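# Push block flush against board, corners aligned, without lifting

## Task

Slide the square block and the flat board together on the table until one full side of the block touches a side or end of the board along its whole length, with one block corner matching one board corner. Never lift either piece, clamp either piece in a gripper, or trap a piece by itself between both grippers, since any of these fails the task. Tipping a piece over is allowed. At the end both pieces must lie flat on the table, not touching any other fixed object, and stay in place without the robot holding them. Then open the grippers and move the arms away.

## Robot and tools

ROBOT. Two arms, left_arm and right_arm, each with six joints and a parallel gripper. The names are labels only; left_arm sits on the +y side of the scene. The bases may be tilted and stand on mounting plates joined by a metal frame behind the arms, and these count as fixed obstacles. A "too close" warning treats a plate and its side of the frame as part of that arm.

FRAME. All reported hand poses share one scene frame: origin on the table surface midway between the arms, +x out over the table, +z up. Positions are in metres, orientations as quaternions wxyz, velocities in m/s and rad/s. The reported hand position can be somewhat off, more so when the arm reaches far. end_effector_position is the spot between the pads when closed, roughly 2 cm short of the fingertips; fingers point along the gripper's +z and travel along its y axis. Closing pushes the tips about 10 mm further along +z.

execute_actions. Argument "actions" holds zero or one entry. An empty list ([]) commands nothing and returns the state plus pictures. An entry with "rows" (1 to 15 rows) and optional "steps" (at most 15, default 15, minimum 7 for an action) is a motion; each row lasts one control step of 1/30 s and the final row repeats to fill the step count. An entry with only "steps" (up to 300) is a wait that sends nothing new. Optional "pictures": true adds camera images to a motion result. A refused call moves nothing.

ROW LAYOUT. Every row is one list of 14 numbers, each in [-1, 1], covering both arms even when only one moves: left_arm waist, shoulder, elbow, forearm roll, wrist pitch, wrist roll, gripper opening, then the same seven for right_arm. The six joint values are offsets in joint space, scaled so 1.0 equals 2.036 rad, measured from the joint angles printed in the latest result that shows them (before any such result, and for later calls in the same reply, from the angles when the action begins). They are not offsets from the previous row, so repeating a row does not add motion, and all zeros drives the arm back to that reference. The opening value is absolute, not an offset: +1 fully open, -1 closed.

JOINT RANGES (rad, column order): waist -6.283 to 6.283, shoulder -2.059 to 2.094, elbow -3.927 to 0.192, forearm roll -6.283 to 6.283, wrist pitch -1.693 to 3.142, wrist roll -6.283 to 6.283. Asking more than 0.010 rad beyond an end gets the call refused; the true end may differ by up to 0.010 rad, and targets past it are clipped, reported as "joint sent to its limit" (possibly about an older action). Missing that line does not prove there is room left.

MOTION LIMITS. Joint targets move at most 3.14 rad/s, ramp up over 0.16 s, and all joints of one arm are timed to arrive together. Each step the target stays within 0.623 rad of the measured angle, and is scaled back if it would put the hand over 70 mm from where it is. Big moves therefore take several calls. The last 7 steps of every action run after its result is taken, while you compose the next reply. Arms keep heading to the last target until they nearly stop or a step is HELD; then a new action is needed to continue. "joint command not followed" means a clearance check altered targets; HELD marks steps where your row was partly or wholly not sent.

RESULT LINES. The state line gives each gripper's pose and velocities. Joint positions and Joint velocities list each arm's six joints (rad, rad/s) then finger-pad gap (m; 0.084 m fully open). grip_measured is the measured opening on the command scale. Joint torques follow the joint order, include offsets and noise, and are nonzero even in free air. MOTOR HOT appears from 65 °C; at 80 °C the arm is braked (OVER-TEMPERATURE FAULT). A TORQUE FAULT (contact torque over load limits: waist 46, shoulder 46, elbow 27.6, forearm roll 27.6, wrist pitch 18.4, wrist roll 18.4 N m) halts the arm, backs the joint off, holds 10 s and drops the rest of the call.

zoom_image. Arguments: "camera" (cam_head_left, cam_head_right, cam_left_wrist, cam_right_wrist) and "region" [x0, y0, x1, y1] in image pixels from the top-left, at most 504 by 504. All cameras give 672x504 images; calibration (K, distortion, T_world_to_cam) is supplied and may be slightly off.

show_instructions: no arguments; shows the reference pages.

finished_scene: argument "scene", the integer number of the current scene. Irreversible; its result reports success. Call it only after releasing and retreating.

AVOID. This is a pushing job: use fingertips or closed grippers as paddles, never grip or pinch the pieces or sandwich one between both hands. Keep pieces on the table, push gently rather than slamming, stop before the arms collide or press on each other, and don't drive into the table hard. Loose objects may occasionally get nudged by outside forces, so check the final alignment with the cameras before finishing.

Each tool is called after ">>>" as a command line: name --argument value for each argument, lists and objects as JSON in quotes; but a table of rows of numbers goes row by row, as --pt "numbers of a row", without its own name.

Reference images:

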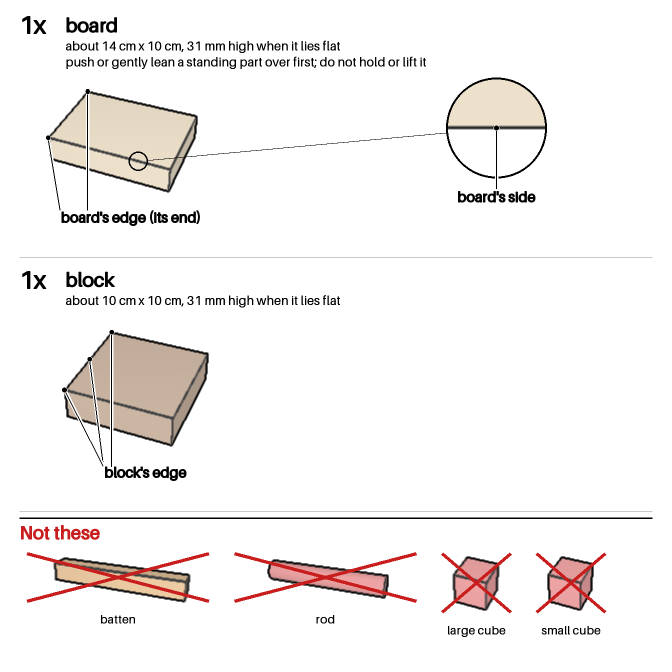

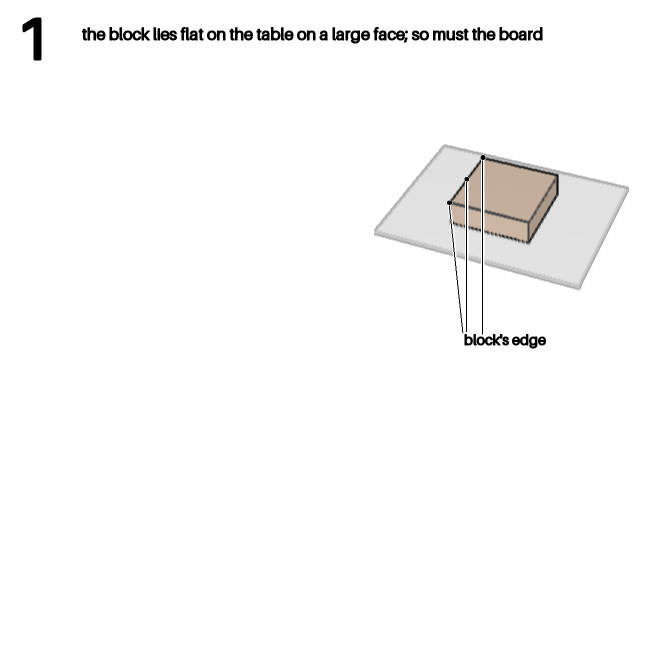

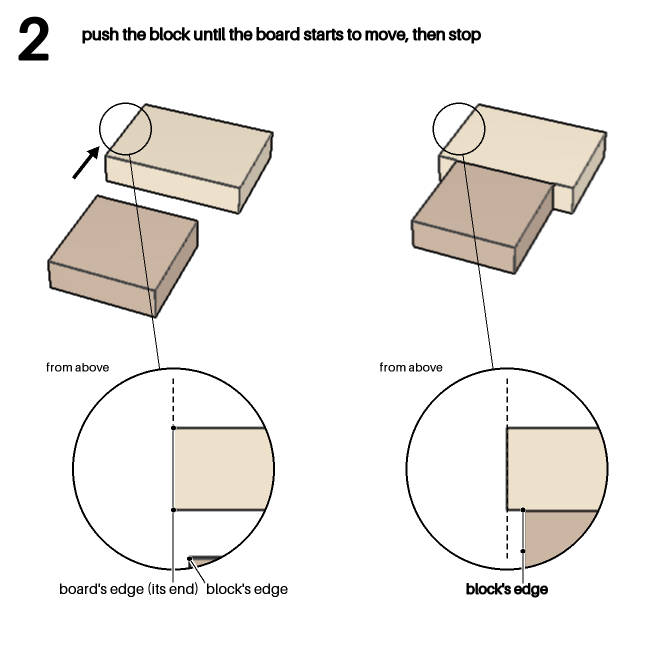

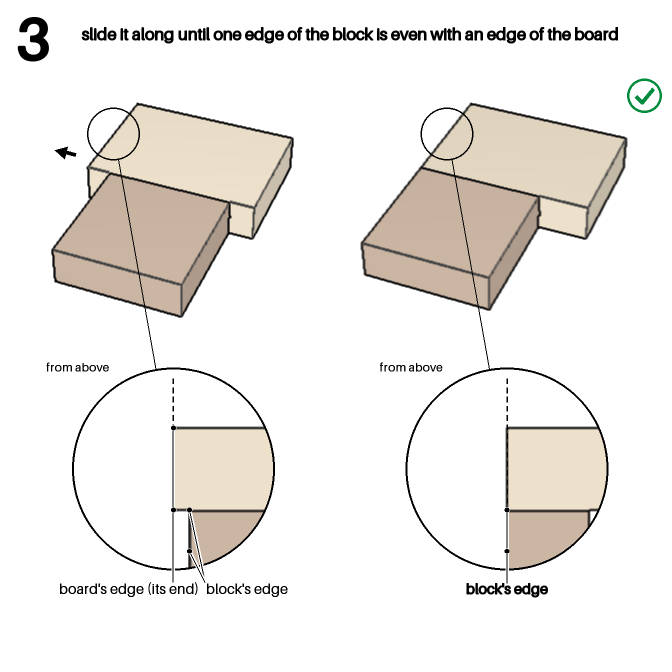

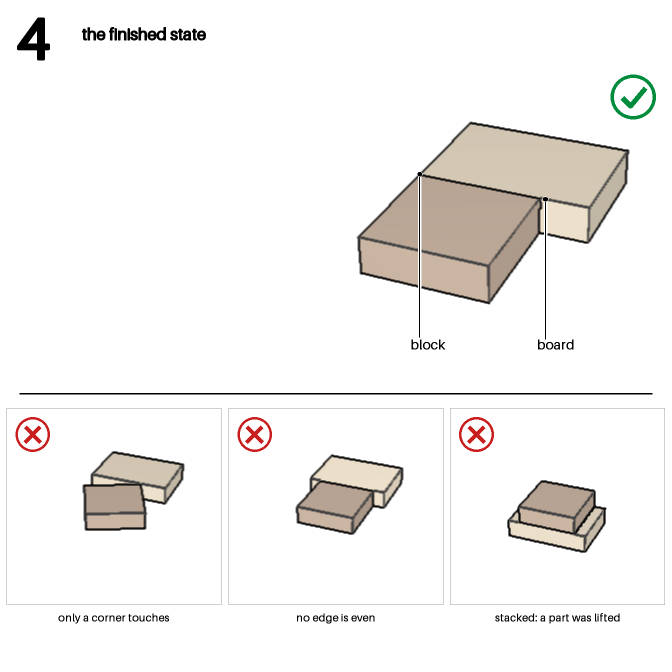

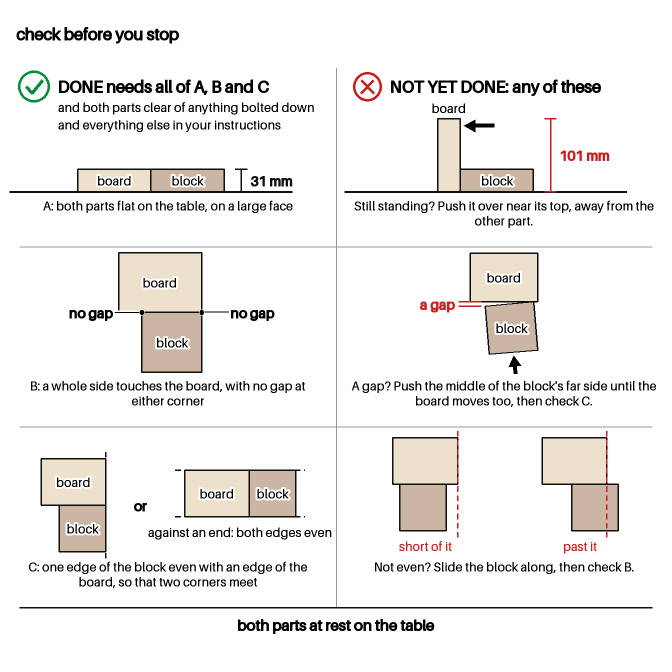

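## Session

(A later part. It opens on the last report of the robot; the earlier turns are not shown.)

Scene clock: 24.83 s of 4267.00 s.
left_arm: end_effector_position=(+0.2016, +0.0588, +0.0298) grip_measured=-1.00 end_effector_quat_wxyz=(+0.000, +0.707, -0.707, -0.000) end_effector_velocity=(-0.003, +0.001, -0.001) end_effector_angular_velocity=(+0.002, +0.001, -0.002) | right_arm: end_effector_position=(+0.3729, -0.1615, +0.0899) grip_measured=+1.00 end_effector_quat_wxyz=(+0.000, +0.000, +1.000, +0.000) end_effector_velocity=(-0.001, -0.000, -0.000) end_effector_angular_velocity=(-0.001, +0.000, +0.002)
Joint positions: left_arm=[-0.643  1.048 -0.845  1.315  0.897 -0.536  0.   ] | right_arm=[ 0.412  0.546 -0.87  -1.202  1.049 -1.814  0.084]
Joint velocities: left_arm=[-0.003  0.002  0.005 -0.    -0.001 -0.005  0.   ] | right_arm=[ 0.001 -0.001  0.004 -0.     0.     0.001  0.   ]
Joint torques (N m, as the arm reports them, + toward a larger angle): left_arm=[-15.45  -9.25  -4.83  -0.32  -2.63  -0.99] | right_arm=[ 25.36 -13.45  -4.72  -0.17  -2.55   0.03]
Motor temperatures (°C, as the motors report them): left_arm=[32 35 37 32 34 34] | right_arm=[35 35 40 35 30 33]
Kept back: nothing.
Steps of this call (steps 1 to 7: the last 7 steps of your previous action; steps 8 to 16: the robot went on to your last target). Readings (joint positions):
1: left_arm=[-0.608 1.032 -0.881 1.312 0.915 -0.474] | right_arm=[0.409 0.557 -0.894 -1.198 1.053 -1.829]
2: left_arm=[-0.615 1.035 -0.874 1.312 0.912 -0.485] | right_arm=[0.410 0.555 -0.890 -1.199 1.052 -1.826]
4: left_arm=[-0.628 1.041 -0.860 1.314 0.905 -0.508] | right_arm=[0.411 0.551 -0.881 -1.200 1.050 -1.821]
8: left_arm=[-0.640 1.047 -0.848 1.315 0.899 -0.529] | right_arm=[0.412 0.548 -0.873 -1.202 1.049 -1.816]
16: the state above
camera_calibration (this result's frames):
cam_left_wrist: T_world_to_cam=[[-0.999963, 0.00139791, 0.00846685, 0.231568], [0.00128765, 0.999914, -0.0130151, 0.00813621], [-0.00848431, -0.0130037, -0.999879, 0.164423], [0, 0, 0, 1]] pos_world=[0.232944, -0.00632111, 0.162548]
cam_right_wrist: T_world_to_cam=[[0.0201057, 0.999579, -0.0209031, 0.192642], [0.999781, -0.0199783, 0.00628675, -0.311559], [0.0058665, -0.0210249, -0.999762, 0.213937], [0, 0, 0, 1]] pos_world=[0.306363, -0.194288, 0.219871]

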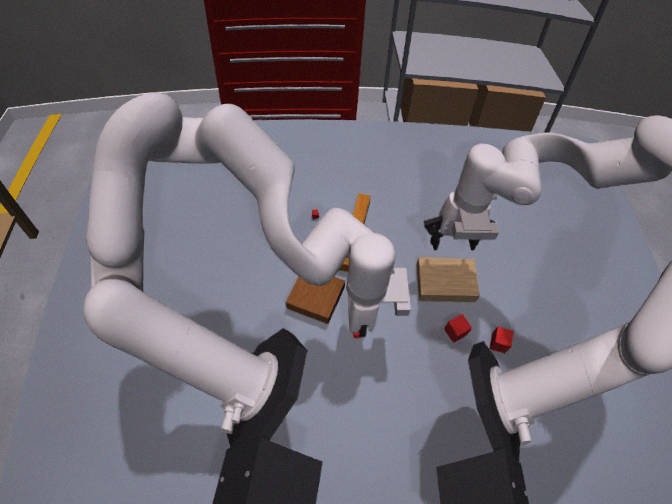

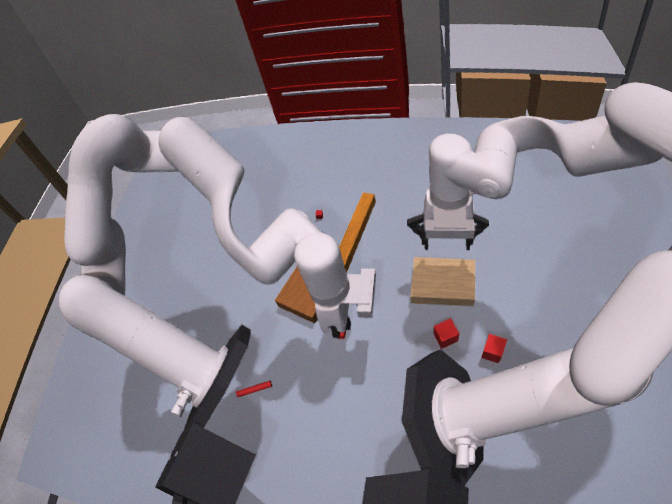

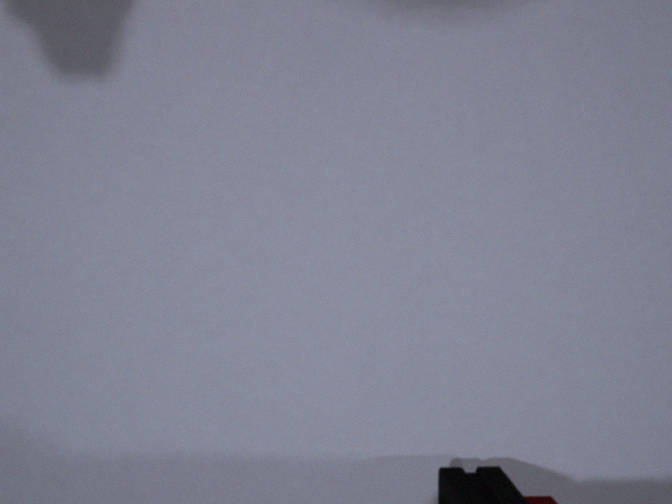

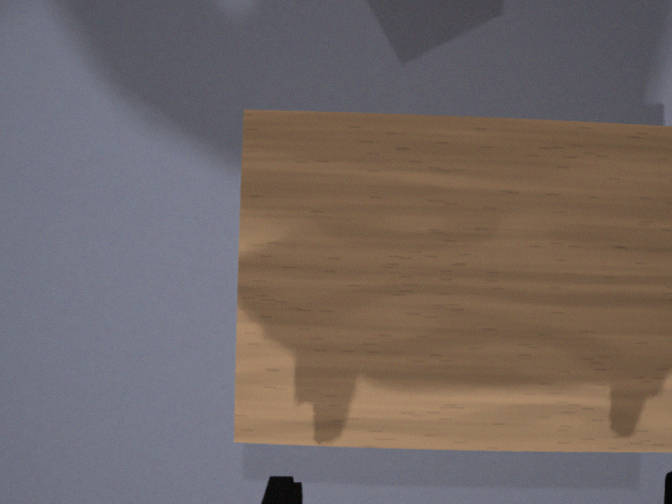

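>>> execute_actions --actions '[{"rows": [[-0.0209,-0.013,-0.0016,-0.0305,0.0058,0.0164,-1,-0.0077,0.0104,-0.0143,-0.0043,-0.0016,-0.0055,1],[-0.0425,-0.0263,-0.0033,-0.0618,0.0119,0.0332,-1,-0.0154,0.0209,-0.0287,-0.0087,-0.0032,-0.011,1],[-0.0634,-0.0393,-0.0049,-0.0923,0.0177,0.0496,-1,-0.0226,0.0285,-0.0354,-0.0157,-0.0056,-0.0108,1],[-0.0634,-0.0393,-0.0049,-0.0923,0.0177,0.0496,-1,-0.0299,0.0361,-0.0421,-0.0228,-0.0081,-0.0107,1],[-0.0634,-0.0393,-0.0049,-0.0923,0.0177,0.0496,-1,-0.0372,0.0437,-0.0489,-0.0298,-0.0105,-0.0105,1],[-0.0452,-0.071,0.0114,-0.0847,0.0213,0.0868,-1,-0.0445,0.0513,-0.0556,-0.0368,-0.0129,-0.0103,1],[-0.0271,-0.1026,0.0278,-0.0771,0.025,0.1239,0.2,-0.0516,0.0575,-0.0585,-0.0452,-0.0158,-0.0074,1],[-0.0089,-0.1343,0.0441,-0.0695,0.0286,0.1611,0.2,-0.0586,0.0637,-0.0613,-0.0536,-0.0187,-0.0044,1],[0.0093,-0.166,0.0604,-0.0619,0.0322,0.1982,0.2,-0.0657,0.0698,-0.0642,-0.062,-0.0215,-0.0014,1],[0.0275,-0.1977,0.0768,-0.0543,0.0359,0.2354,0.2,-0.0728,0.076,-0.0671,-0.0704,-0.0244,0.0016,1],[0.0456,-0.2293,0.0931,-0.0466,0.0395,0.2726,0.2,-0.0728,0.076,-0.0671,-0.0704,-0.0244,0.0016,1],[0.0638,-0.261,0.1094,-0.039,0.0431,0.3097,0.2,-0.0728,0.076,-0.0671,-0.0704,-0.0244,0.0016,1],[0.082,-0.2927,0.1257,-0.0314,0.0467,0.3469,0.2,-0.0728,0.076,-0.0671,-0.0704,-0.0244,0.0016,1],[0.1001,-0.3243,0.1421,-0.0238,0.0504,0.384,0.2,-0.0728,0.076,-0.0671,-0.0704,-0.0244,0.0016,1],[0.1183,-0.356,0.1584,-0.0162,0.054,0.4212,0.2,-0.0728,0.076,-0.0671,-0.0704,-0.0244,0.0016,1]], "steps": 15}]'

>>> execute_actions --actions '[{"steps": 28}]' --pictures true

Scene clock: 29.00 s of 4267.00 s.
left_arm: end_effector_position=(+0.2178, +0.0553, +0.0692) grip_measured=-0.76 end_effector_quat_wxyz=(-0.010, +0.706, -0.709, +0.004) end_effector_velocity=(+0.149, +0.056, +0.197) end_effector_angular_velocity=(-0.080, -0.083, -0.368) | right_arm: end_effector_position=(+0.3953, -0.1603, +0.0662) grip_measured=+1.00 end_effector_quat_wxyz=(+0.001, +0.001, +1.000, +0.001) end_effector_velocity=(+0.084, +0.001, -0.185) end_effector_angular_velocity=(-0.014, +0.014, -0.001)
Joint positions: left_arm=[-0.74   0.971 -0.848  1.173  0.925 -0.439  0.011] | right_arm=[ 0.352  0.617 -0.951 -1.25   1.032 -1.831  0.084]
Joint velocities: left_arm=[-0.171 -0.712  0.197 -0.388  0.138  0.882  0.22 ] | right_arm=[-0.414  0.43  -0.377 -0.384 -0.129  0.004 -0.   ]
Joint torques (N m, as the arm reports them, + toward a larger angle): left_arm=[ -4.18 -15.38  -4.63   1.49  -1.47  -0.4 ] | right_arm=[ 26.4  -13.81  -3.23  -0.34  -2.58   0.22]
Motor temperatures (°C, as the motors report them): left_arm=[32 35 36 32 34 34] | right_arm=[35 35 40 35 30 33]
Steps of this call (steps 1 to 15: the robot went on to your last target; steps 16 to 90: nothing new was sent; then 0.90 s passed at rest; steps 91 to 98: the first 8 steps of this action). Readings (joint positions):
91: left_arm=[-0.644 1.048 -0.844 1.315 0.896 -0.536] | right_arm=[0.412 0.546 -0.870 -1.202 1.049 -1.814]
92: left_arm=[-0.645 1.048 -0.844 1.312 0.897 -0.534] | right_arm=[0.411 0.548 -0.872 -1.203 1.048 -1.815]
94: left_arm=[-0.666 1.035 -0.844 1.277 0.904 -0.516] | right_arm=[0.401 0.563 -0.893 -1.210 1.046 -1.822]
98: the state above

Scene clock: 29.93 s of 4267.00 s.
left_arm: end_effector_position=(+0.3129, +0.2232, +0.0847) grip_measured=+0.19 end_effector_quat_wxyz=(-0.000, -0.559, +0.829, -0.000) end_effector_velocity=(+0.002, +0.005, -0.000) end_effector_angular_velocity=(+0.001, -0.001, -0.003) | right_arm: end_effector_position=(+0.4033, -0.1596, +0.0245) grip_measured=+1.00 end_effector_quat_wxyz=(+0.000, -0.001, +1.000, +0.001) end_effector_velocity=(-0.001, +0.001, -0.001) end_effector_angular_velocity=(-0.000, +0.002, +0.003)
Joint positions: left_arm=[-0.404  0.326 -0.523  1.282  1.006  0.32   0.052] | right_arm=[ 0.264  0.701 -1.007 -1.346  0.999 -1.811  0.084]
Joint velocities: left_arm=[ 0.009 -0.016  0.005  0.003  0.002  0.016  0.   ] | right_arm=[-0.001  0.003 -0.001 -0.    -0.    -0.002  0.   ]
Joint torques (N m, as the arm reports them, + toward a larger angle): left_arm=[-14.24  -4.51  -5.16  -0.62  -2.71  -0.98] | right_arm=[ 28.4  -14.81  -3.54  -0.06  -2.52   0.08]
Motor temperatures (°C, as the motors report them): left_arm=[32 35 36 32 34 34] | right_arm=[35 35 40 35 30 33]
Kept back: nothing.
Steps of this call (steps 1 to 7: the last 7 steps of your previous action; steps 8 to 28: the robot went on to your last target). Readings (joint positions):
1: left_arm=[-0.740 0.944 -0.838 1.164 0.930 -0.405] | right_arm=[0.338 0.631 -0.963 -1.264 1.027 -1.830]
2: left_arm=[-0.729 0.909 -0.822 1.163 0.935 -0.364] | right_arm=[0.324 0.645 -0.972 -1.278 1.022 -1.828]
4: left_arm=[-0.688 0.832 -0.784 1.172 0.946 -0.276] | right_arm=[0.297 0.670 -0.988 -1.308 1.012 -1.821]
8: left_arm=[-0.603 0.681 -0.708 1.203 0.964 -0.101] | right_arm=[0.271 0.694 -1.001 -1.336 1.003 -1.813]
28: the state above
camera_calibration (this result's frames):
cam_left_wrist: T_world_to_cam=[[-0.926486, 0.376232, 0.00857717, 0.235559], [0.376104, 0.926479, -0.0135344, -0.256546], [-0.0130387, -0.00931355, -0.999872, 0.222985], [0, 0, 0, 1]] pos_world=[0.317638, 0.151136, 0.217463]
cam_right_wrist: T_world_to_cam=[[0.0188431, 0.999615, -0.0203579, 0.189186], [0.999804, -0.0187144, 0.00649416, -0.34133], [0.00611067, -0.0204763, -0.999772, 0.14847], [0, 0, 0, 1]] pos_world=[0.33679, -0.192461, 0.154504]

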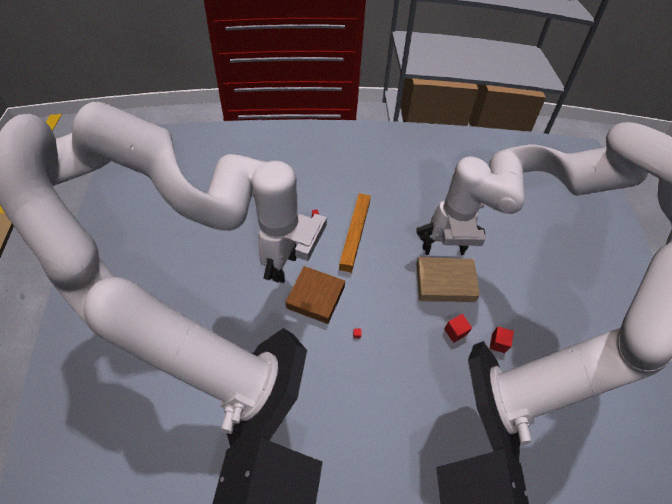

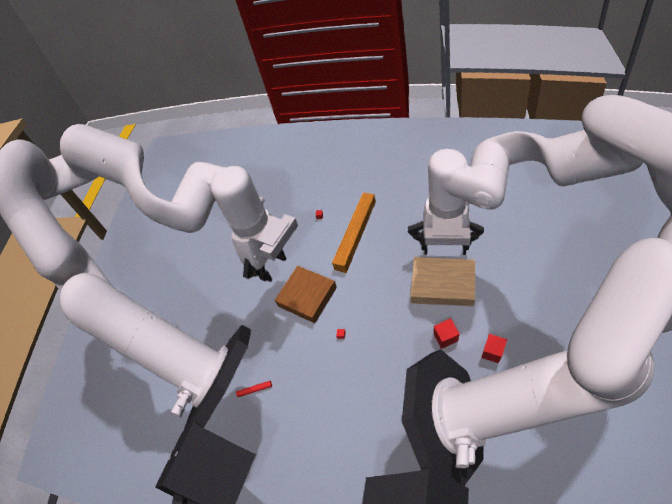

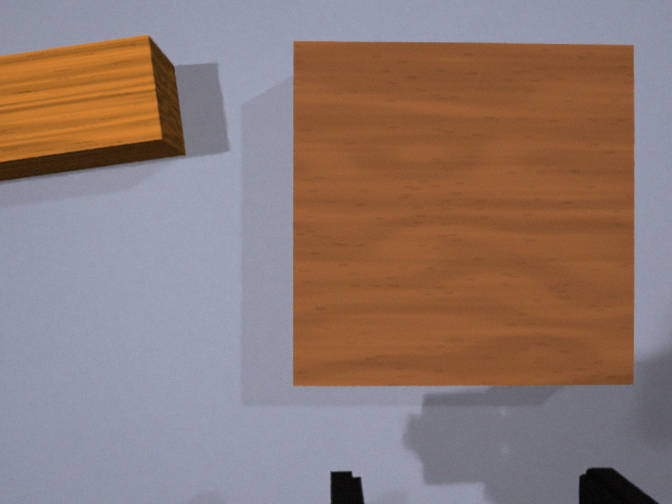

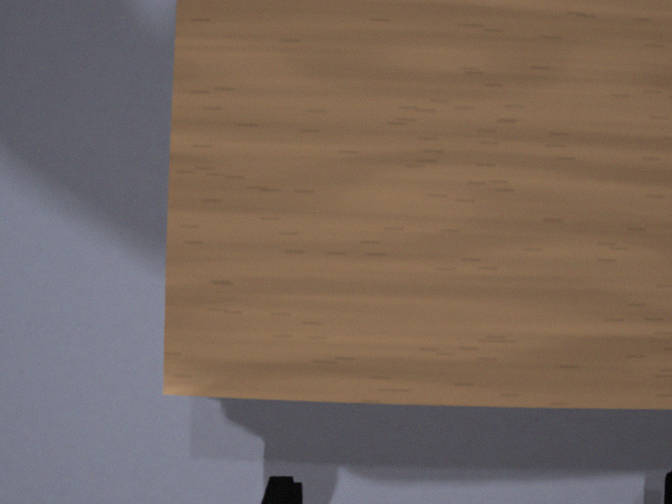

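>>> execute_actions --actions '[{"rows": [[0.0099,0.0073,-0.0018,0.0132,-0.0024,-0.0062,0.2,0.0003,-0.0025,0.0067,-0.0023,-0.0007,0.0049,1],[0.0199,0.0147,-0.0036,0.0265,-0.0049,-0.0125,0.2,0.0007,-0.005,0.0133,-0.0046,-0.0015,0.0098,1],[0.0298,0.022,-0.0054,0.0397,-0.0073,-0.0187,0.2,0.001,-0.0074,0.02,-0.0069,-0.0022,0.0147,1],[0.0398,0.0294,-0.0073,0.0529,-0.0097,-0.025,0.2,0.0012,-0.0089,0.0239,-0.0083,-0.0026,0.0177,1],[0.0497,0.0367,-0.0091,0.0661,-0.0121,-0.0312,0.2,0.0014,-0.0104,0.0279,-0.0097,-0.0031,0.0206,1],[0.0596,0.044,-0.0109,0.0794,-0.0146,-0.0374,0.2,0.0016,-0.0119,0.0319,-0.011,-0.0035,0.0236,1],[0.0696,0.0514,-0.0127,0.0926,-0.017,-0.0437,0.2,0.0018,-0.0134,0.0359,-0.0124,-0.0039,0.0265,1],[0.0795,0.0587,-0.0145,0.1058,-0.0194,-0.0499,0.2,0.002,-0.0149,0.0399,-0.0138,-0.0044,0.0295,1],[0.0795,0.0587,-0.0145,0.1058,-0.0194,-0.0499,0.2,0.0022,-0.0164,0.0439,-0.0152,-0.0048,0.0324,1],[0.0795,0.0587,-0.0145,0.1058,-0.0194,-0.0499,0.2,0.0024,-0.0179,0.0479,-0.0166,-0.0053,0.0354,1],[0.0795,0.0587,-0.0145,0.1058,-0.0194,-0.0499,0.2,0.0027,-0.0193,0.0519,-0.0179,-0.0057,0.0383,1],[0.0795,0.0587,-0.0145,0.1058,-0.0194,-0.0499,0.2,0.0029,-0.0208,0.0559,-0.0193,-0.0061,0.0412,1],[0.0795,0.0587,-0.0145,0.1058,-0.0194,-0.0499,0.2,0.0031,-0.0223,0.0599,-0.0207,-0.0066,0.0442,1],[0.0795,0.0587,-0.0145,0.1058,-0.0194,-0.0499,0.2,0.0033,-0.0238,0.0638,-0.0221,-0.007,0.0471,1],[0.0795,0.0587,-0.0145,0.1058,-0.0194,-0.0499,0.2,0.0034,-0.0248,0.0665,-0.023,-0.0073,0.0491,1]], "steps": 15}]'

>>> execute_actions --actions '[{"steps": 16}]' --pictures true

Scene clock: 34.27 s of 4267.00 s.
left_arm: end_effector_position=(+0.3130, +0.2244, +0.0584) grip_measured=+0.19 end_effector_quat_wxyz=(+0.002, -0.560, +0.828, +0.001) end_effector_velocity=(-0.017, +0.006, -0.184) end_effector_angular_velocity=(+0.013, +0.011, -0.003) | right_arm: end_effector_position=(+0.3881, -0.1592, +0.0243) grip_measured=+1.00 end_effector_quat_wxyz=(+0.000, -0.001, +1.000, +0.000) end_effector_velocity=(-0.083, +0.001, -0.001) end_effector_angular_velocity=(-0.003, +0.005, +0.004)
Joint positions: left_arm=[-0.327  0.382 -0.537  1.384  0.987  0.272  0.052] | right_arm=[ 0.267  0.684 -0.96  -1.362  0.994 -1.776  0.084]
Joint velocities: left_arm=[ 0.536  0.401 -0.094  0.704 -0.127 -0.332 -0.   ] | right_arm=[ 0.012 -0.093  0.255 -0.086 -0.027  0.184 -0.   ]
Joint torques (N m, as the arm reports them, + toward a larger angle): left_arm=[-13.15  -4.61  -3.78  -0.01  -2.73  -1.02] | right_arm=[ 27.41 -14.57  -3.38  -0.22  -2.6   -0.02]
Motor temperatures (°C, as the motors report them): left_arm=[32 35 36 32 34 34] | right_arm=[35 35 40 35 30 33]
Steps of this call (steps 1 to 30: the robot went on to your last target; steps 31 to 90: nothing new was sent; then 1.07 s passed at rest; steps 91 to 98: the first 8 steps of this action). Readings (joint positions):
91: left_arm=[-0.402 0.323 -0.523 1.282 1.006 0.322] | right_arm=[0.264 0.701 -1.007 -1.346 0.999 -1.811]
92: left_arm=[-0.401 0.325 -0.523 1.285 1.006 0.320] | right_arm=[0.264 0.700 -1.005 -1.346 0.999 -1.809]
94: left_arm=[-0.387 0.336 -0.527 1.305 1.002 0.310] | right_arm=[0.265 0.696 -0.995 -1.350 0.998 -1.801]
98: the state above

Scene clock: 34.80 s of 4267.00 s.
left_arm: end_effector_position=(+0.3091, +0.2246, +0.0299) grip_measured=+0.19 end_effector_quat_wxyz=(+0.000, -0.560, +0.828, +0.000) end_effector_velocity=(-0.001, -0.000, -0.002) end_effector_angular_velocity=(-0.000, +0.000, -0.002) | right_arm: end_effector_position=(+0.3602, -0.1594, +0.0244) grip_measured=+1.00 end_effector_quat_wxyz=(-0.000, -0.000, +1.000, +0.000) end_effector_velocity=(-0.005, -0.000, +0.000) end_effector_angular_velocity=(-0.002, -0.000, +0.002)
Joint positions: left_arm=[-0.242  0.445 -0.553  1.496  0.967  0.219  0.052] | right_arm=[ 0.271  0.651 -0.873 -1.392  0.984 -1.712  0.084]
Joint velocities: left_arm=[ 0.004  0.004 -0.     0.006 -0.001 -0.002  0.   ] | right_arm=[ 0.001 -0.006  0.015 -0.005  0.     0.01  -0.   ]
Joint torques (N m, as the arm reports them, + toward a larger angle): left_arm=[-14.66  -5.71  -3.01  -0.56  -2.67  -0.92] | right_arm=[ 25.95 -13.33  -2.56   0.28  -2.54   0.03]
Motor temperatures (°C, as the motors report them): left_arm=[32 35 36 32 34 34] | right_arm=[35 35 40 35 30 33]
Kept back: nothing.
Steps of this call (steps 1 to 7: the last 7 steps of your previous action; steps 8 to 16: the robot went on to your last target). Readings (joint positions):
1: left_arm=[-0.308 0.396 -0.541 1.408 0.983 0.261] | right_arm=[0.267 0.681 -0.951 -1.365 0.993 -1.770]
2: left_arm=[-0.290 0.409 -0.544 1.431 0.979 0.250] | right_arm=[0.267 0.677 -0.943 -1.368 0.992 -1.764]
4: left_arm=[-0.265 0.428 -0.548 1.464 0.973 0.234] | right_arm=[0.268 0.671 -0.927 -1.373 0.990 -1.752]
8: left_arm=[-0.248 0.441 -0.551 1.488 0.968 0.223] | right_arm=[0.270 0.659 -0.895 -1.384 0.987 -1.728]
16: the state above
camera_calibration (this result's frames):
cam_left_wrist: T_world_to_cam=[[-0.92701, 0.374937, 0.00860016, 0.232413], [0.37482, 0.927011, -0.0126844, -0.256934], [-0.0127283, -0.0085351, -0.999883, 0.167935], [0, 0, 0, 1]] pos_world=[0.313891, 0.152473, 0.162657]
cam_right_wrist: T_world_to_cam=[[0.0197912, 0.999592, -0.0206168, 0.189539], [0.999791, -0.0196801, 0.00557531, -0.298391], [0.00516729, -0.0207228, -0.999772, 0.148853], [0, 0, 0, 1]] pos_world=[0.293808, -0.19225, 0.15439]

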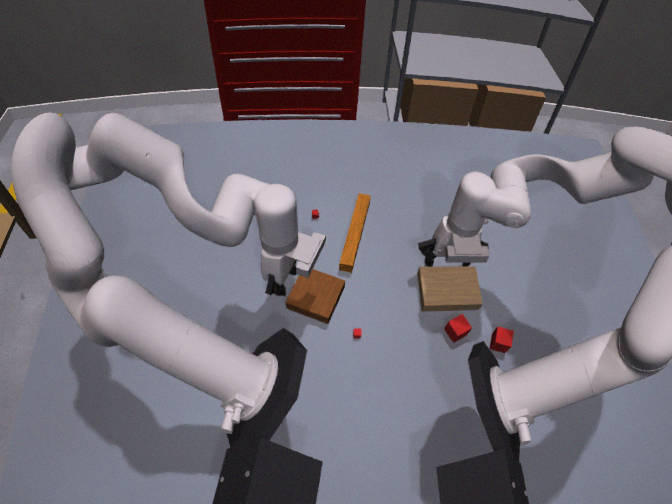

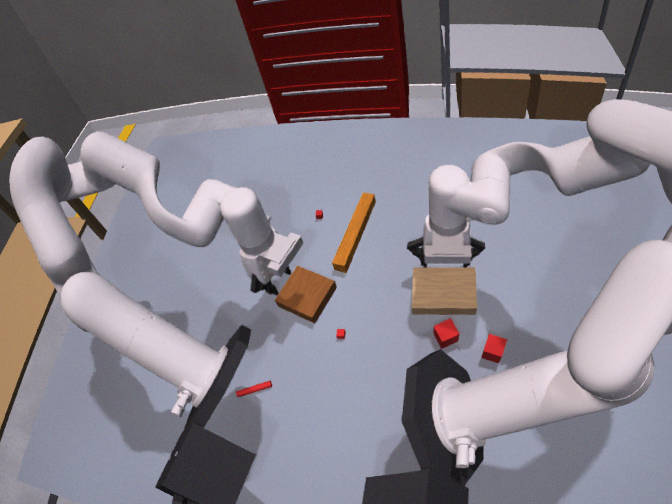

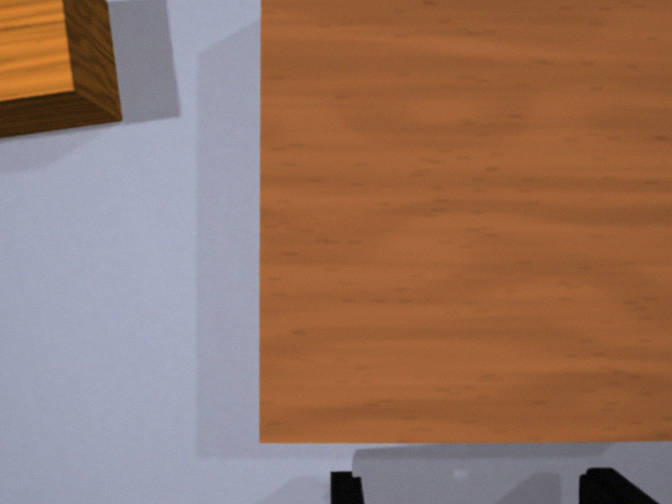

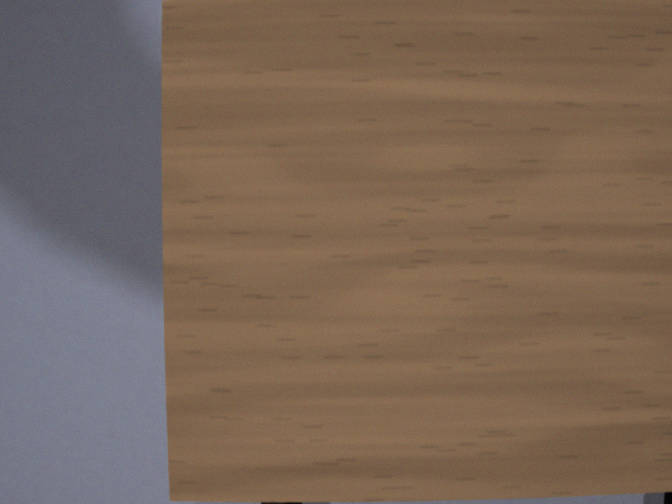

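>>> execute_actions --actions '[{"rows": [[-0.0029,0.0049,-0.0022,-0.001,-0.0002,-0.0033,0.2,-0.0002,0.0015,-0.0038,0.0013,0.0004,-0.0028,1],[-0.0059,0.0099,-0.0045,-0.0021,-0.0003,-0.0065,0.2,-0.0004,0.0029,-0.0077,0.0027,0.0009,-0.0057,1],[-0.0088,0.0148,-0.0067,-0.0031,-0.0005,-0.0098,0.2,-0.0004,0.0029,-0.0077,0.0027,0.0009,-0.0057,1],[-0.0117,0.0197,-0.009,-0.0042,-0.0007,-0.0152,0.2,-0.0004,0.0029,-0.0077,0.0027,0.0009,-0.0057,1],[-0.0161,0.0271,-0.0123,-0.0057,-0.0009,-0.0334,0.2,-0.0004,0.0029,-0.0077,0.0027,0.0009,-0.0057,1],[-0.0212,0.0358,-0.0162,-0.0076,-0.0012,-0.0547,0.2,-0.0004,0.0029,-0.0077,0.0027,0.0009,-0.0057,1],[-0.0264,0.0444,-0.0202,-0.0094,-0.0015,-0.0759,0.2,-0.0004,0.0029,-0.0077,0.0027,0.0009,-0.0057,1],[-0.0322,0.0543,-0.0246,-0.0115,-0.0018,-0.1002,0.2,-0.0004,0.0029,-0.0077,0.0027,0.0009,-0.0057,1],[-0.0381,0.0641,-0.0291,-0.0136,-0.0022,-0.1245,0.2,-0.0004,0.0029,-0.0077,0.0027,0.0009,-0.0057,1],[-0.0439,0.074,-0.0336,-0.0157,-0.0025,-0.1487,0.2,-0.0004,0.0029,-0.0077,0.0027,0.0009,-0.0057,1],[-0.0498,0.0838,-0.0381,-0.0177,-0.0029,-0.173,0.2,-0.0004,0.0029,-0.0077,0.0027,0.0009,-0.0057,1],[-0.0556,0.0937,-0.0426,-0.0198,-0.0032,-0.1972,0.2,-0.0004,0.0029,-0.0077,0.0027,0.0009,-0.0057,1],[-0.0615,0.1036,-0.047,-0.0219,-0.0035,-0.2216,0.2,-0.0004,0.0029,-0.0077,0.0027,0.0009,-0.0057,1],[-0.0673,0.1134,-0.0515,-0.024,-0.0039,-0.2458,0.2,-0.0004,0.0029,-0.0077,0.0027,0.0009,-0.0057,1],[-0.0732,0.1233,-0.056,-0.0261,-0.0042,-0.2701,0.2,-0.0004,0.0029,-0.0077,0.0027,0.0009,-0.0057,1]], "steps": 15}]'

>>> execute_actions --actions '[{"steps": 18}]' --pictures true

Scene clock: 36.70 s of 4267.00 s.
left_arm: end_effector_position=(+0.3052, +0.2120, +0.0303) grip_measured=+0.19 end_effector_quat_wxyz=(-0.001, -0.571, +0.821, -0.000) end_effector_velocity=(-0.034, -0.096, +0.001) end_effector_angular_velocity=(-0.005, +0.005, +0.449) | right_arm: end_effector_position=(+0.3646, -0.1594, +0.0243) grip_measured=+1.00 end_effector_quat_wxyz=(-0.000, -0.000, +1.000, +0.000) end_effector_velocity=(+0.010, -0.000, +0.001) end_effector_angular_velocity=(-0.000, -0.004, +0.000)
Joint positions: left_arm=[-0.268  0.488 -0.572  1.487  0.966  0.165  0.052] | right_arm=[ 0.27   0.656 -0.887 -1.387  0.986 -1.722  0.084]
Joint velocities: left_arm=[-0.197  0.336 -0.153 -0.073 -0.005 -0.671  0.001] | right_arm=[ 0.001  0.007 -0.025  0.008  0.003 -0.02  -0.   ]
Joint torques (N m, as the arm reports them, + toward a larger angle): left_arm=[-16.83  -3.93  -3.28  -0.54  -3.01  -1.33] | right_arm=[ 26.17 -13.64  -2.79  -0.03  -2.55   0.05]
Motor temperatures (°C, as the motors report them): left_arm=[32 35 36 32 34 34] | right_arm=[35 35 40 35 30 33]
Steps of this call (steps 1 to 15: the robot went on to your last target; steps 16 to 49: nothing new was sent; steps 50 to 57: the first 8 steps of this action). Readings (joint positions):
50: left_arm=[-0.242 0.445 -0.553 1.497 0.967 0.218] | right_arm=[0.271 0.651 -0.872 -1.392 0.984 -1.711]
51: left_arm=[-0.242 0.446 -0.553 1.497 0.967 0.217] | right_arm=[0.271 0.651 -0.873 -1.392 0.984 -1.712]
53: left_arm=[-0.248 0.454 -0.557 1.494 0.967 0.212] | right_arm=[0.271 0.654 -0.878 -1.390 0.985 -1.717]
57: the state above

Scene clock: 37.30 s of 4267.00 s.
left_arm: end_effector_position=(+0.2785, +0.1550, +0.0299) grip_measured=+0.19 end_effector_quat_wxyz=(+0.000, +0.706, -0.709, +0.000) end_effector_velocity=(-0.002, -0.007, -0.000) end_effector_angular_velocity=(+0.000, -0.002, +0.058) | right_arm: end_effector_position=(+0.3653, -0.1594, +0.0243) grip_measured=+1.00 end_effector_quat_wxyz=(-0.000, -0.000, +1.000, +0.000) end_effector_velocity=(-0.000, -0.000, -0.000) end_effector_angular_velocity=(+0.000, +0.001, -0.001)
Joint positions: left_arm=[-0.389  0.692 -0.665  1.444  0.958 -0.324  0.052] | right_arm=[ 0.27   0.657 -0.889 -1.386  0.986 -1.724  0.084]
Joint velocities: left_arm=[-0.014  0.024 -0.015 -0.005 -0.001 -0.07  -0.   ] | right_arm=[-0.    -0.001  0.001  0.    -0.001  0.    -0.   ]
Joint torques (N m, as the arm reports them, + toward a larger angle): left_arm=[-16.17  -6.51  -3.51  -0.23  -2.82  -0.98] | right_arm=[ 26.13 -13.59  -3.15  -0.02  -2.6   -0.04]
Motor temperatures (°C, as the motors report them): left_arm=[32 35 36 32 34 34] | right_arm=[35 35 40 35 30 33]
Kept back: nothing.
Steps of this call (steps 1 to 7: the last 7 steps of your previous action; steps 8 to 18: the robot went on to your last target). Readings (joint positions):
1: left_arm=[-0.275 0.500 -0.578 1.485 0.965 0.139] | right_arm=[0.270 0.657 -0.887 -1.387 0.986 -1.722]
2: left_arm=[-0.283 0.513 -0.584 1.482 0.965 0.109] | right_arm=[0.270 0.657 -0.888 -1.387 0.986 -1.723]
4: left_arm=[-0.302 0.545 -0.598 1.475 0.964 0.036] | right_arm=[0.270 0.657 -0.888 -1.387 0.986 -1.723]
8: left_arm=[-0.345 0.617 -0.631 1.460 0.961 -0.138] | right_arm=[0.270 0.657 -0.889 -1.386 0.986 -1.723]
18: the state above
camera_calibration (this result's frames):
cam_left_wrist: T_world_to_cam=[[-0.999947, 0.00640324, 0.008018, 0.30757], [0.00629528, 0.99989, -0.0134186, -0.0896117], [-0.00810304, -0.0133674, -0.999878, 0.166396], [0, 0, 0, 1]] pos_world=[0.309466, 0.0898567, 0.162707]
cam_right_wrist: T_world_to_cam=[[0.0196881, 0.999588, -0.0208746, 0.189419], [0.999793, -0.0195747, 0.00562084, -0.30348], [0.00520991, -0.020981, -0.999766, 0.148724], [0, 0, 0, 1]] pos_world=[0.298913, -0.192161, 0.154349]

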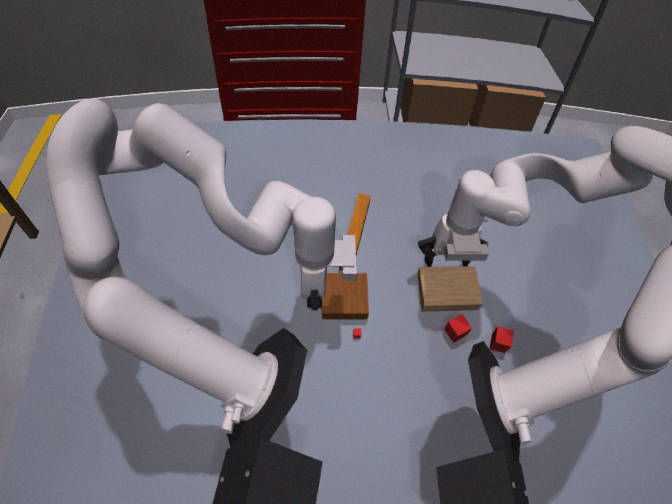

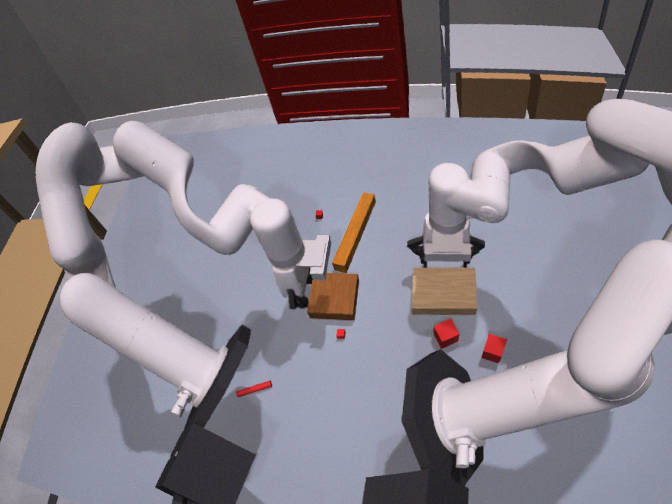

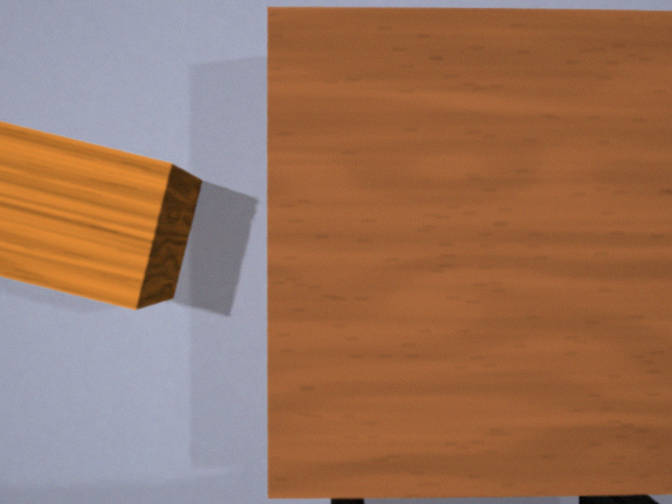

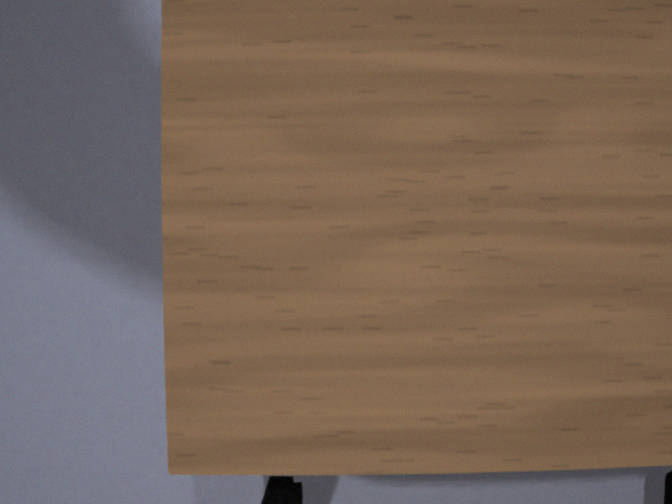

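>>> execute_actions --actions '[{"rows": [[-0.0023,0.0053,-0.0055,-0.0025,0,-0.003,0.2,0,0,0,0,0,0,1],[-0.0062,0.0141,-0.0148,-0.0067,0.0001,-0.003,0.2,0,0,0,0,0,0,1],[-0.0116,0.0264,-0.0277,-0.0125,0.0001,-0.003,0.2,0,0,0,0,0,0,1],[-0.0178,0.0404,-0.0424,-0.0192,0.0002,-0.002,0.2,0,0,0,0,0,0,1],[-0.0239,0.0545,-0.0572,-0.0259,0.0003,-0.001,0.2,0,0,0,0,0,0,1],[-0.0301,0.0686,-0.072,-0.0326,0.0004,0.0,0.2,0,0,0,0,0,0,1],[-0.0363,0.0826,-0.0867,-0.0393,0.0004,0.001,0.2,0,0,0,0,0,0,1],[-0.0425,0.0967,-0.1015,-0.046,0.0005,0.002,0.2,0,0,0,0,0,0,1],[-0.0486,0.1108,-0.1162,-0.0527,0.0006,0.0033,0.2,0,0,0,0,0,0,1],[-0.0548,0.1248,-0.131,-0.0594,0.0006,0.0045,0.2,0,0,0,0,0,0,1],[-0.061,0.1389,-0.1458,-0.066,0.0007,0.0057,0.2,0,0,0,0,0,0,1],[-0.0664,0.1512,-0.1587,-0.0719,0.0008,0.0067,0.2,0,0,0,0,0,0,1],[-0.071,0.1617,-0.1697,-0.0769,0.0008,0.0075,0.2,0,0,0,0,0,0,1],[-0.0749,0.1705,-0.179,-0.0811,0.0009,0.0081,0.2,0,0,0,0,0,0,1],[-0.0772,0.1758,-0.1845,-0.0836,0.0009,0.0085,0.2,0,0,0,0,0,0,1]], "steps": 15}]'

>>> execute_actions --actions '[{"steps": 20}]' --pictures true

Scene clock: 38.60 s of 4267.00 s.
left_arm: end_effector_position=(+0.2856, +0.1294, +0.0301) grip_measured=+0.19 end_effector_quat_wxyz=(-0.000, +0.709, -0.705, -0.000) end_effector_velocity=(+0.052, -0.220, +0.003) end_effector_angular_velocity=(-0.002, -0.008, +0.005) | right_arm: end_effector_position=(+0.3653, -0.1594, +0.0243) grip_measured=+1.00 end_effector_quat_wxyz=(-0.000, -0.000, +1.000, +0.000) end_effector_velocity=(-0.000, +0.000, +0.000) end_effector_angular_velocity=(-0.000, -0.001, +0.001)
Joint positions: left_arm=[-0.425  0.774 -0.751  1.405  0.959 -0.327  0.052] | right_arm=[ 0.27   0.657 -0.889 -1.386  0.986 -1.724  0.084]
Joint velocities: left_arm=[-0.301  0.682 -0.722 -0.32   0.001  0.04  -0.   ] | right_arm=[ 0.001 -0.001  0.001  0.     0.    -0.     0.   ]
Joint torques (N m, as the arm reports them, + toward a larger angle): left_arm=[-18.64  -5.53  -4.66  -0.44  -3.19  -0.93] | right_arm=[ 26.33 -13.59  -2.97   0.05  -2.59   0.04]
Motor temperatures (°C, as the motors report them): left_arm=[32 35 36 32 34 34] | right_arm=[35 35 40 35 30 33]
Steps of this call (steps 1 to 30: the robot went on to your last target; step 31: nothing new was sent; steps 32 to 39: the first 8 steps of this action). Readings (joint positions):
32: left_arm=[-0.391 0.696 -0.667 1.443 0.958 -0.331] | right_arm=[0.270 0.657 -0.889 -1.386 0.986 -1.724]
33: left_arm=[-0.392 0.697 -0.668 1.442 0.958 -0.331] | right_arm=[0.270 0.657 -0.889 -1.386 0.986 -1.724]
35: left_arm=[-0.396 0.707 -0.679 1.437 0.959 -0.330] | right_arm=[0.270 0.657 -0.889 -1.386 0.986 -1.724]
39: the state above

Scene clock: 39.27 s of 4267.00 s.
left_arm: end_effector_position=(+0.2909, +0.0396, +0.0297) grip_measured=+0.19 end_effector_quat_wxyz=(-0.000, +0.708, -0.707, -0.000) end_effector_velocity=(+0.000, -0.005, +0.000) end_effector_angular_velocity=(-0.002, -0.001, -0.000) | right_arm: end_effector_position=(+0.3653, -0.1594, +0.0243) grip_measured=+1.00 end_effector_quat_wxyz=(-0.000, -0.000, +1.000, +0.000) end_effector_velocity=(+0.000, +0.000, +0.000) end_effector_angular_velocity=(+0.001, +0.000, +0.000)
Joint positions: left_arm=[-0.546  1.048 -1.039  1.274  0.96  -0.307  0.052] | right_arm=[ 0.27   0.657 -0.889 -1.386  0.986 -1.724  0.084]
Joint velocities: left_arm=[-0.006  0.014 -0.015 -0.005 -0.001  0.001 -0.   ] | right_arm=[-0.    -0.     0.     0.    -0.001 -0.001  0.   ]
Joint torques (N m, as the arm reports them, + toward a larger angle): left_arm=[-18.66 -10.06  -5.38  -0.35  -3.02  -1.06] | right_arm=[ 26.49 -13.66  -3.17  -0.03  -2.63   0.08]
Motor temperatures (°C, as the motors report them): left_arm=[32 35 36 32 34 34] | right_arm=[35 35 40 35 30 33]
Kept back: nothing.
Steps of this call (steps 1 to 7: the last 7 steps of your previous action; steps 8 to 20: the robot went on to your last target). Readings (joint positions):
1: left_arm=[-0.436 0.798 -0.776 1.394 0.959 -0.326] | right_arm=[0.270 0.657 -0.889 -1.386 0.986 -1.724]
2: left_arm=[-0.447 0.823 -0.803 1.382 0.959 -0.324] | right_arm=[0.270 0.657 -0.889 -1.386 0.986 -1.724]
4: left_arm=[-0.470 0.876 -0.858 1.357 0.959 -0.320] | right_arm=[0.270 0.657 -0.889 -1.386 0.986 -1.724]
8: left_arm=[-0.516 0.980 -0.967 1.307 0.960 -0.312] | right_arm=[0.270 0.657 -0.889 -1.386 0.986 -1.724]
20: the state above
camera_calibration (this result's frames):
cam_left_wrist: T_world_to_cam=[[-0.999965, 0.00117465, 0.00828808, 0.320977], [0.00107265, 0.999924, -0.0122997, 0.027265], [-0.00830189, -0.0122903, -0.99989, 0.164768], [0, 0, 0, 1]] pos_world=[0.322304, -0.0256149, 0.162425]
cam_right_wrist: T_world_to_cam=[[0.0196881, 0.999588, -0.0208748, 0.189419], [0.999793, -0.0195748, 0.00562079, -0.30348], [0.00520985, -0.0209811, -0.999766, 0.148724], [0, 0, 0, 1]] pos_world=[0.298913, -0.192161, 0.154349]

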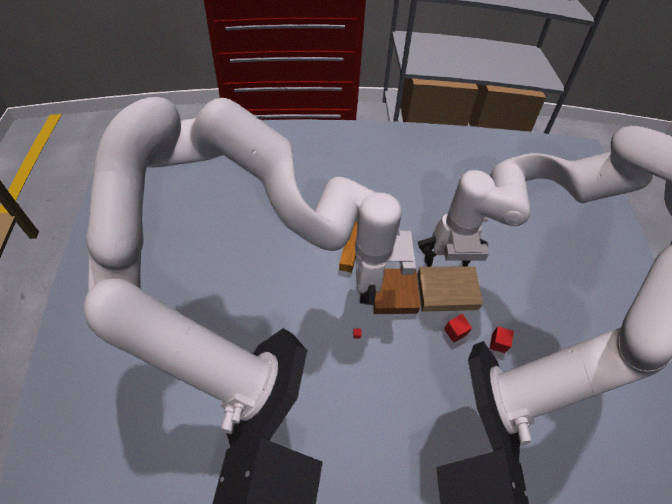

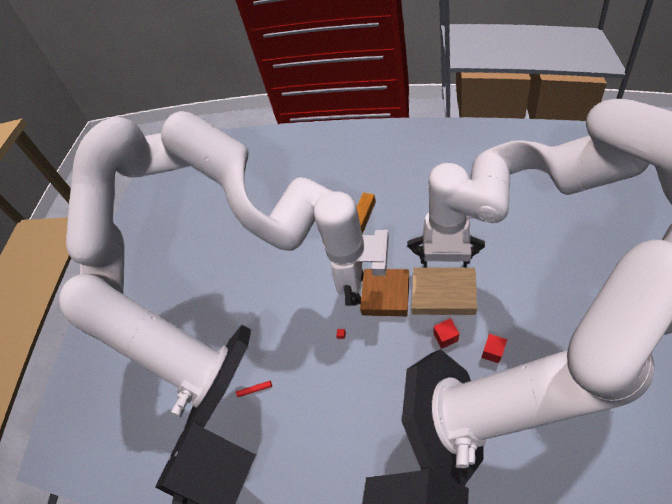

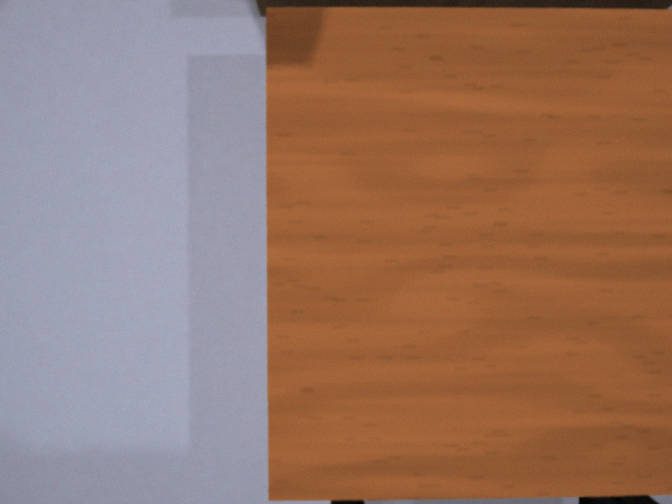

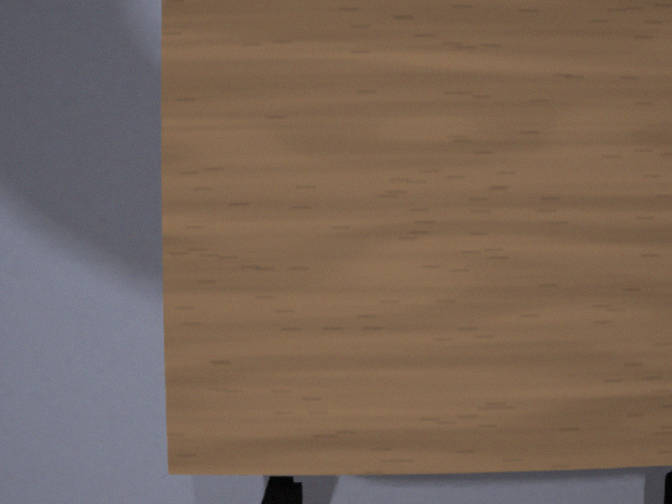

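>>> zoom_image --camera "cam_left_wrist" --region '[150, 0, 330, 90]'

>>> zoom_image --camera "cam_head_right" --region '[350, 255, 490, 330]'

Region (150, 0, 330, 90) of cam_left_wrist's 672x504 image, scaled by 2.800, with more detail than that image has.

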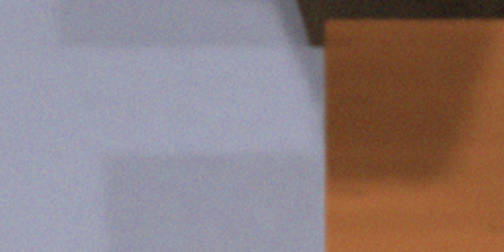

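Region (350, 255, 490, 330) of cam_head_right's 672x504 image, scaled by 3.600, with more detail than that image has; it fills the top 270 rows of this view, and the rest is white.

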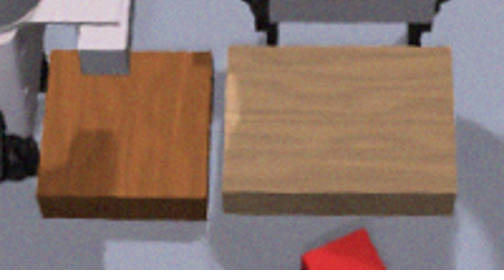

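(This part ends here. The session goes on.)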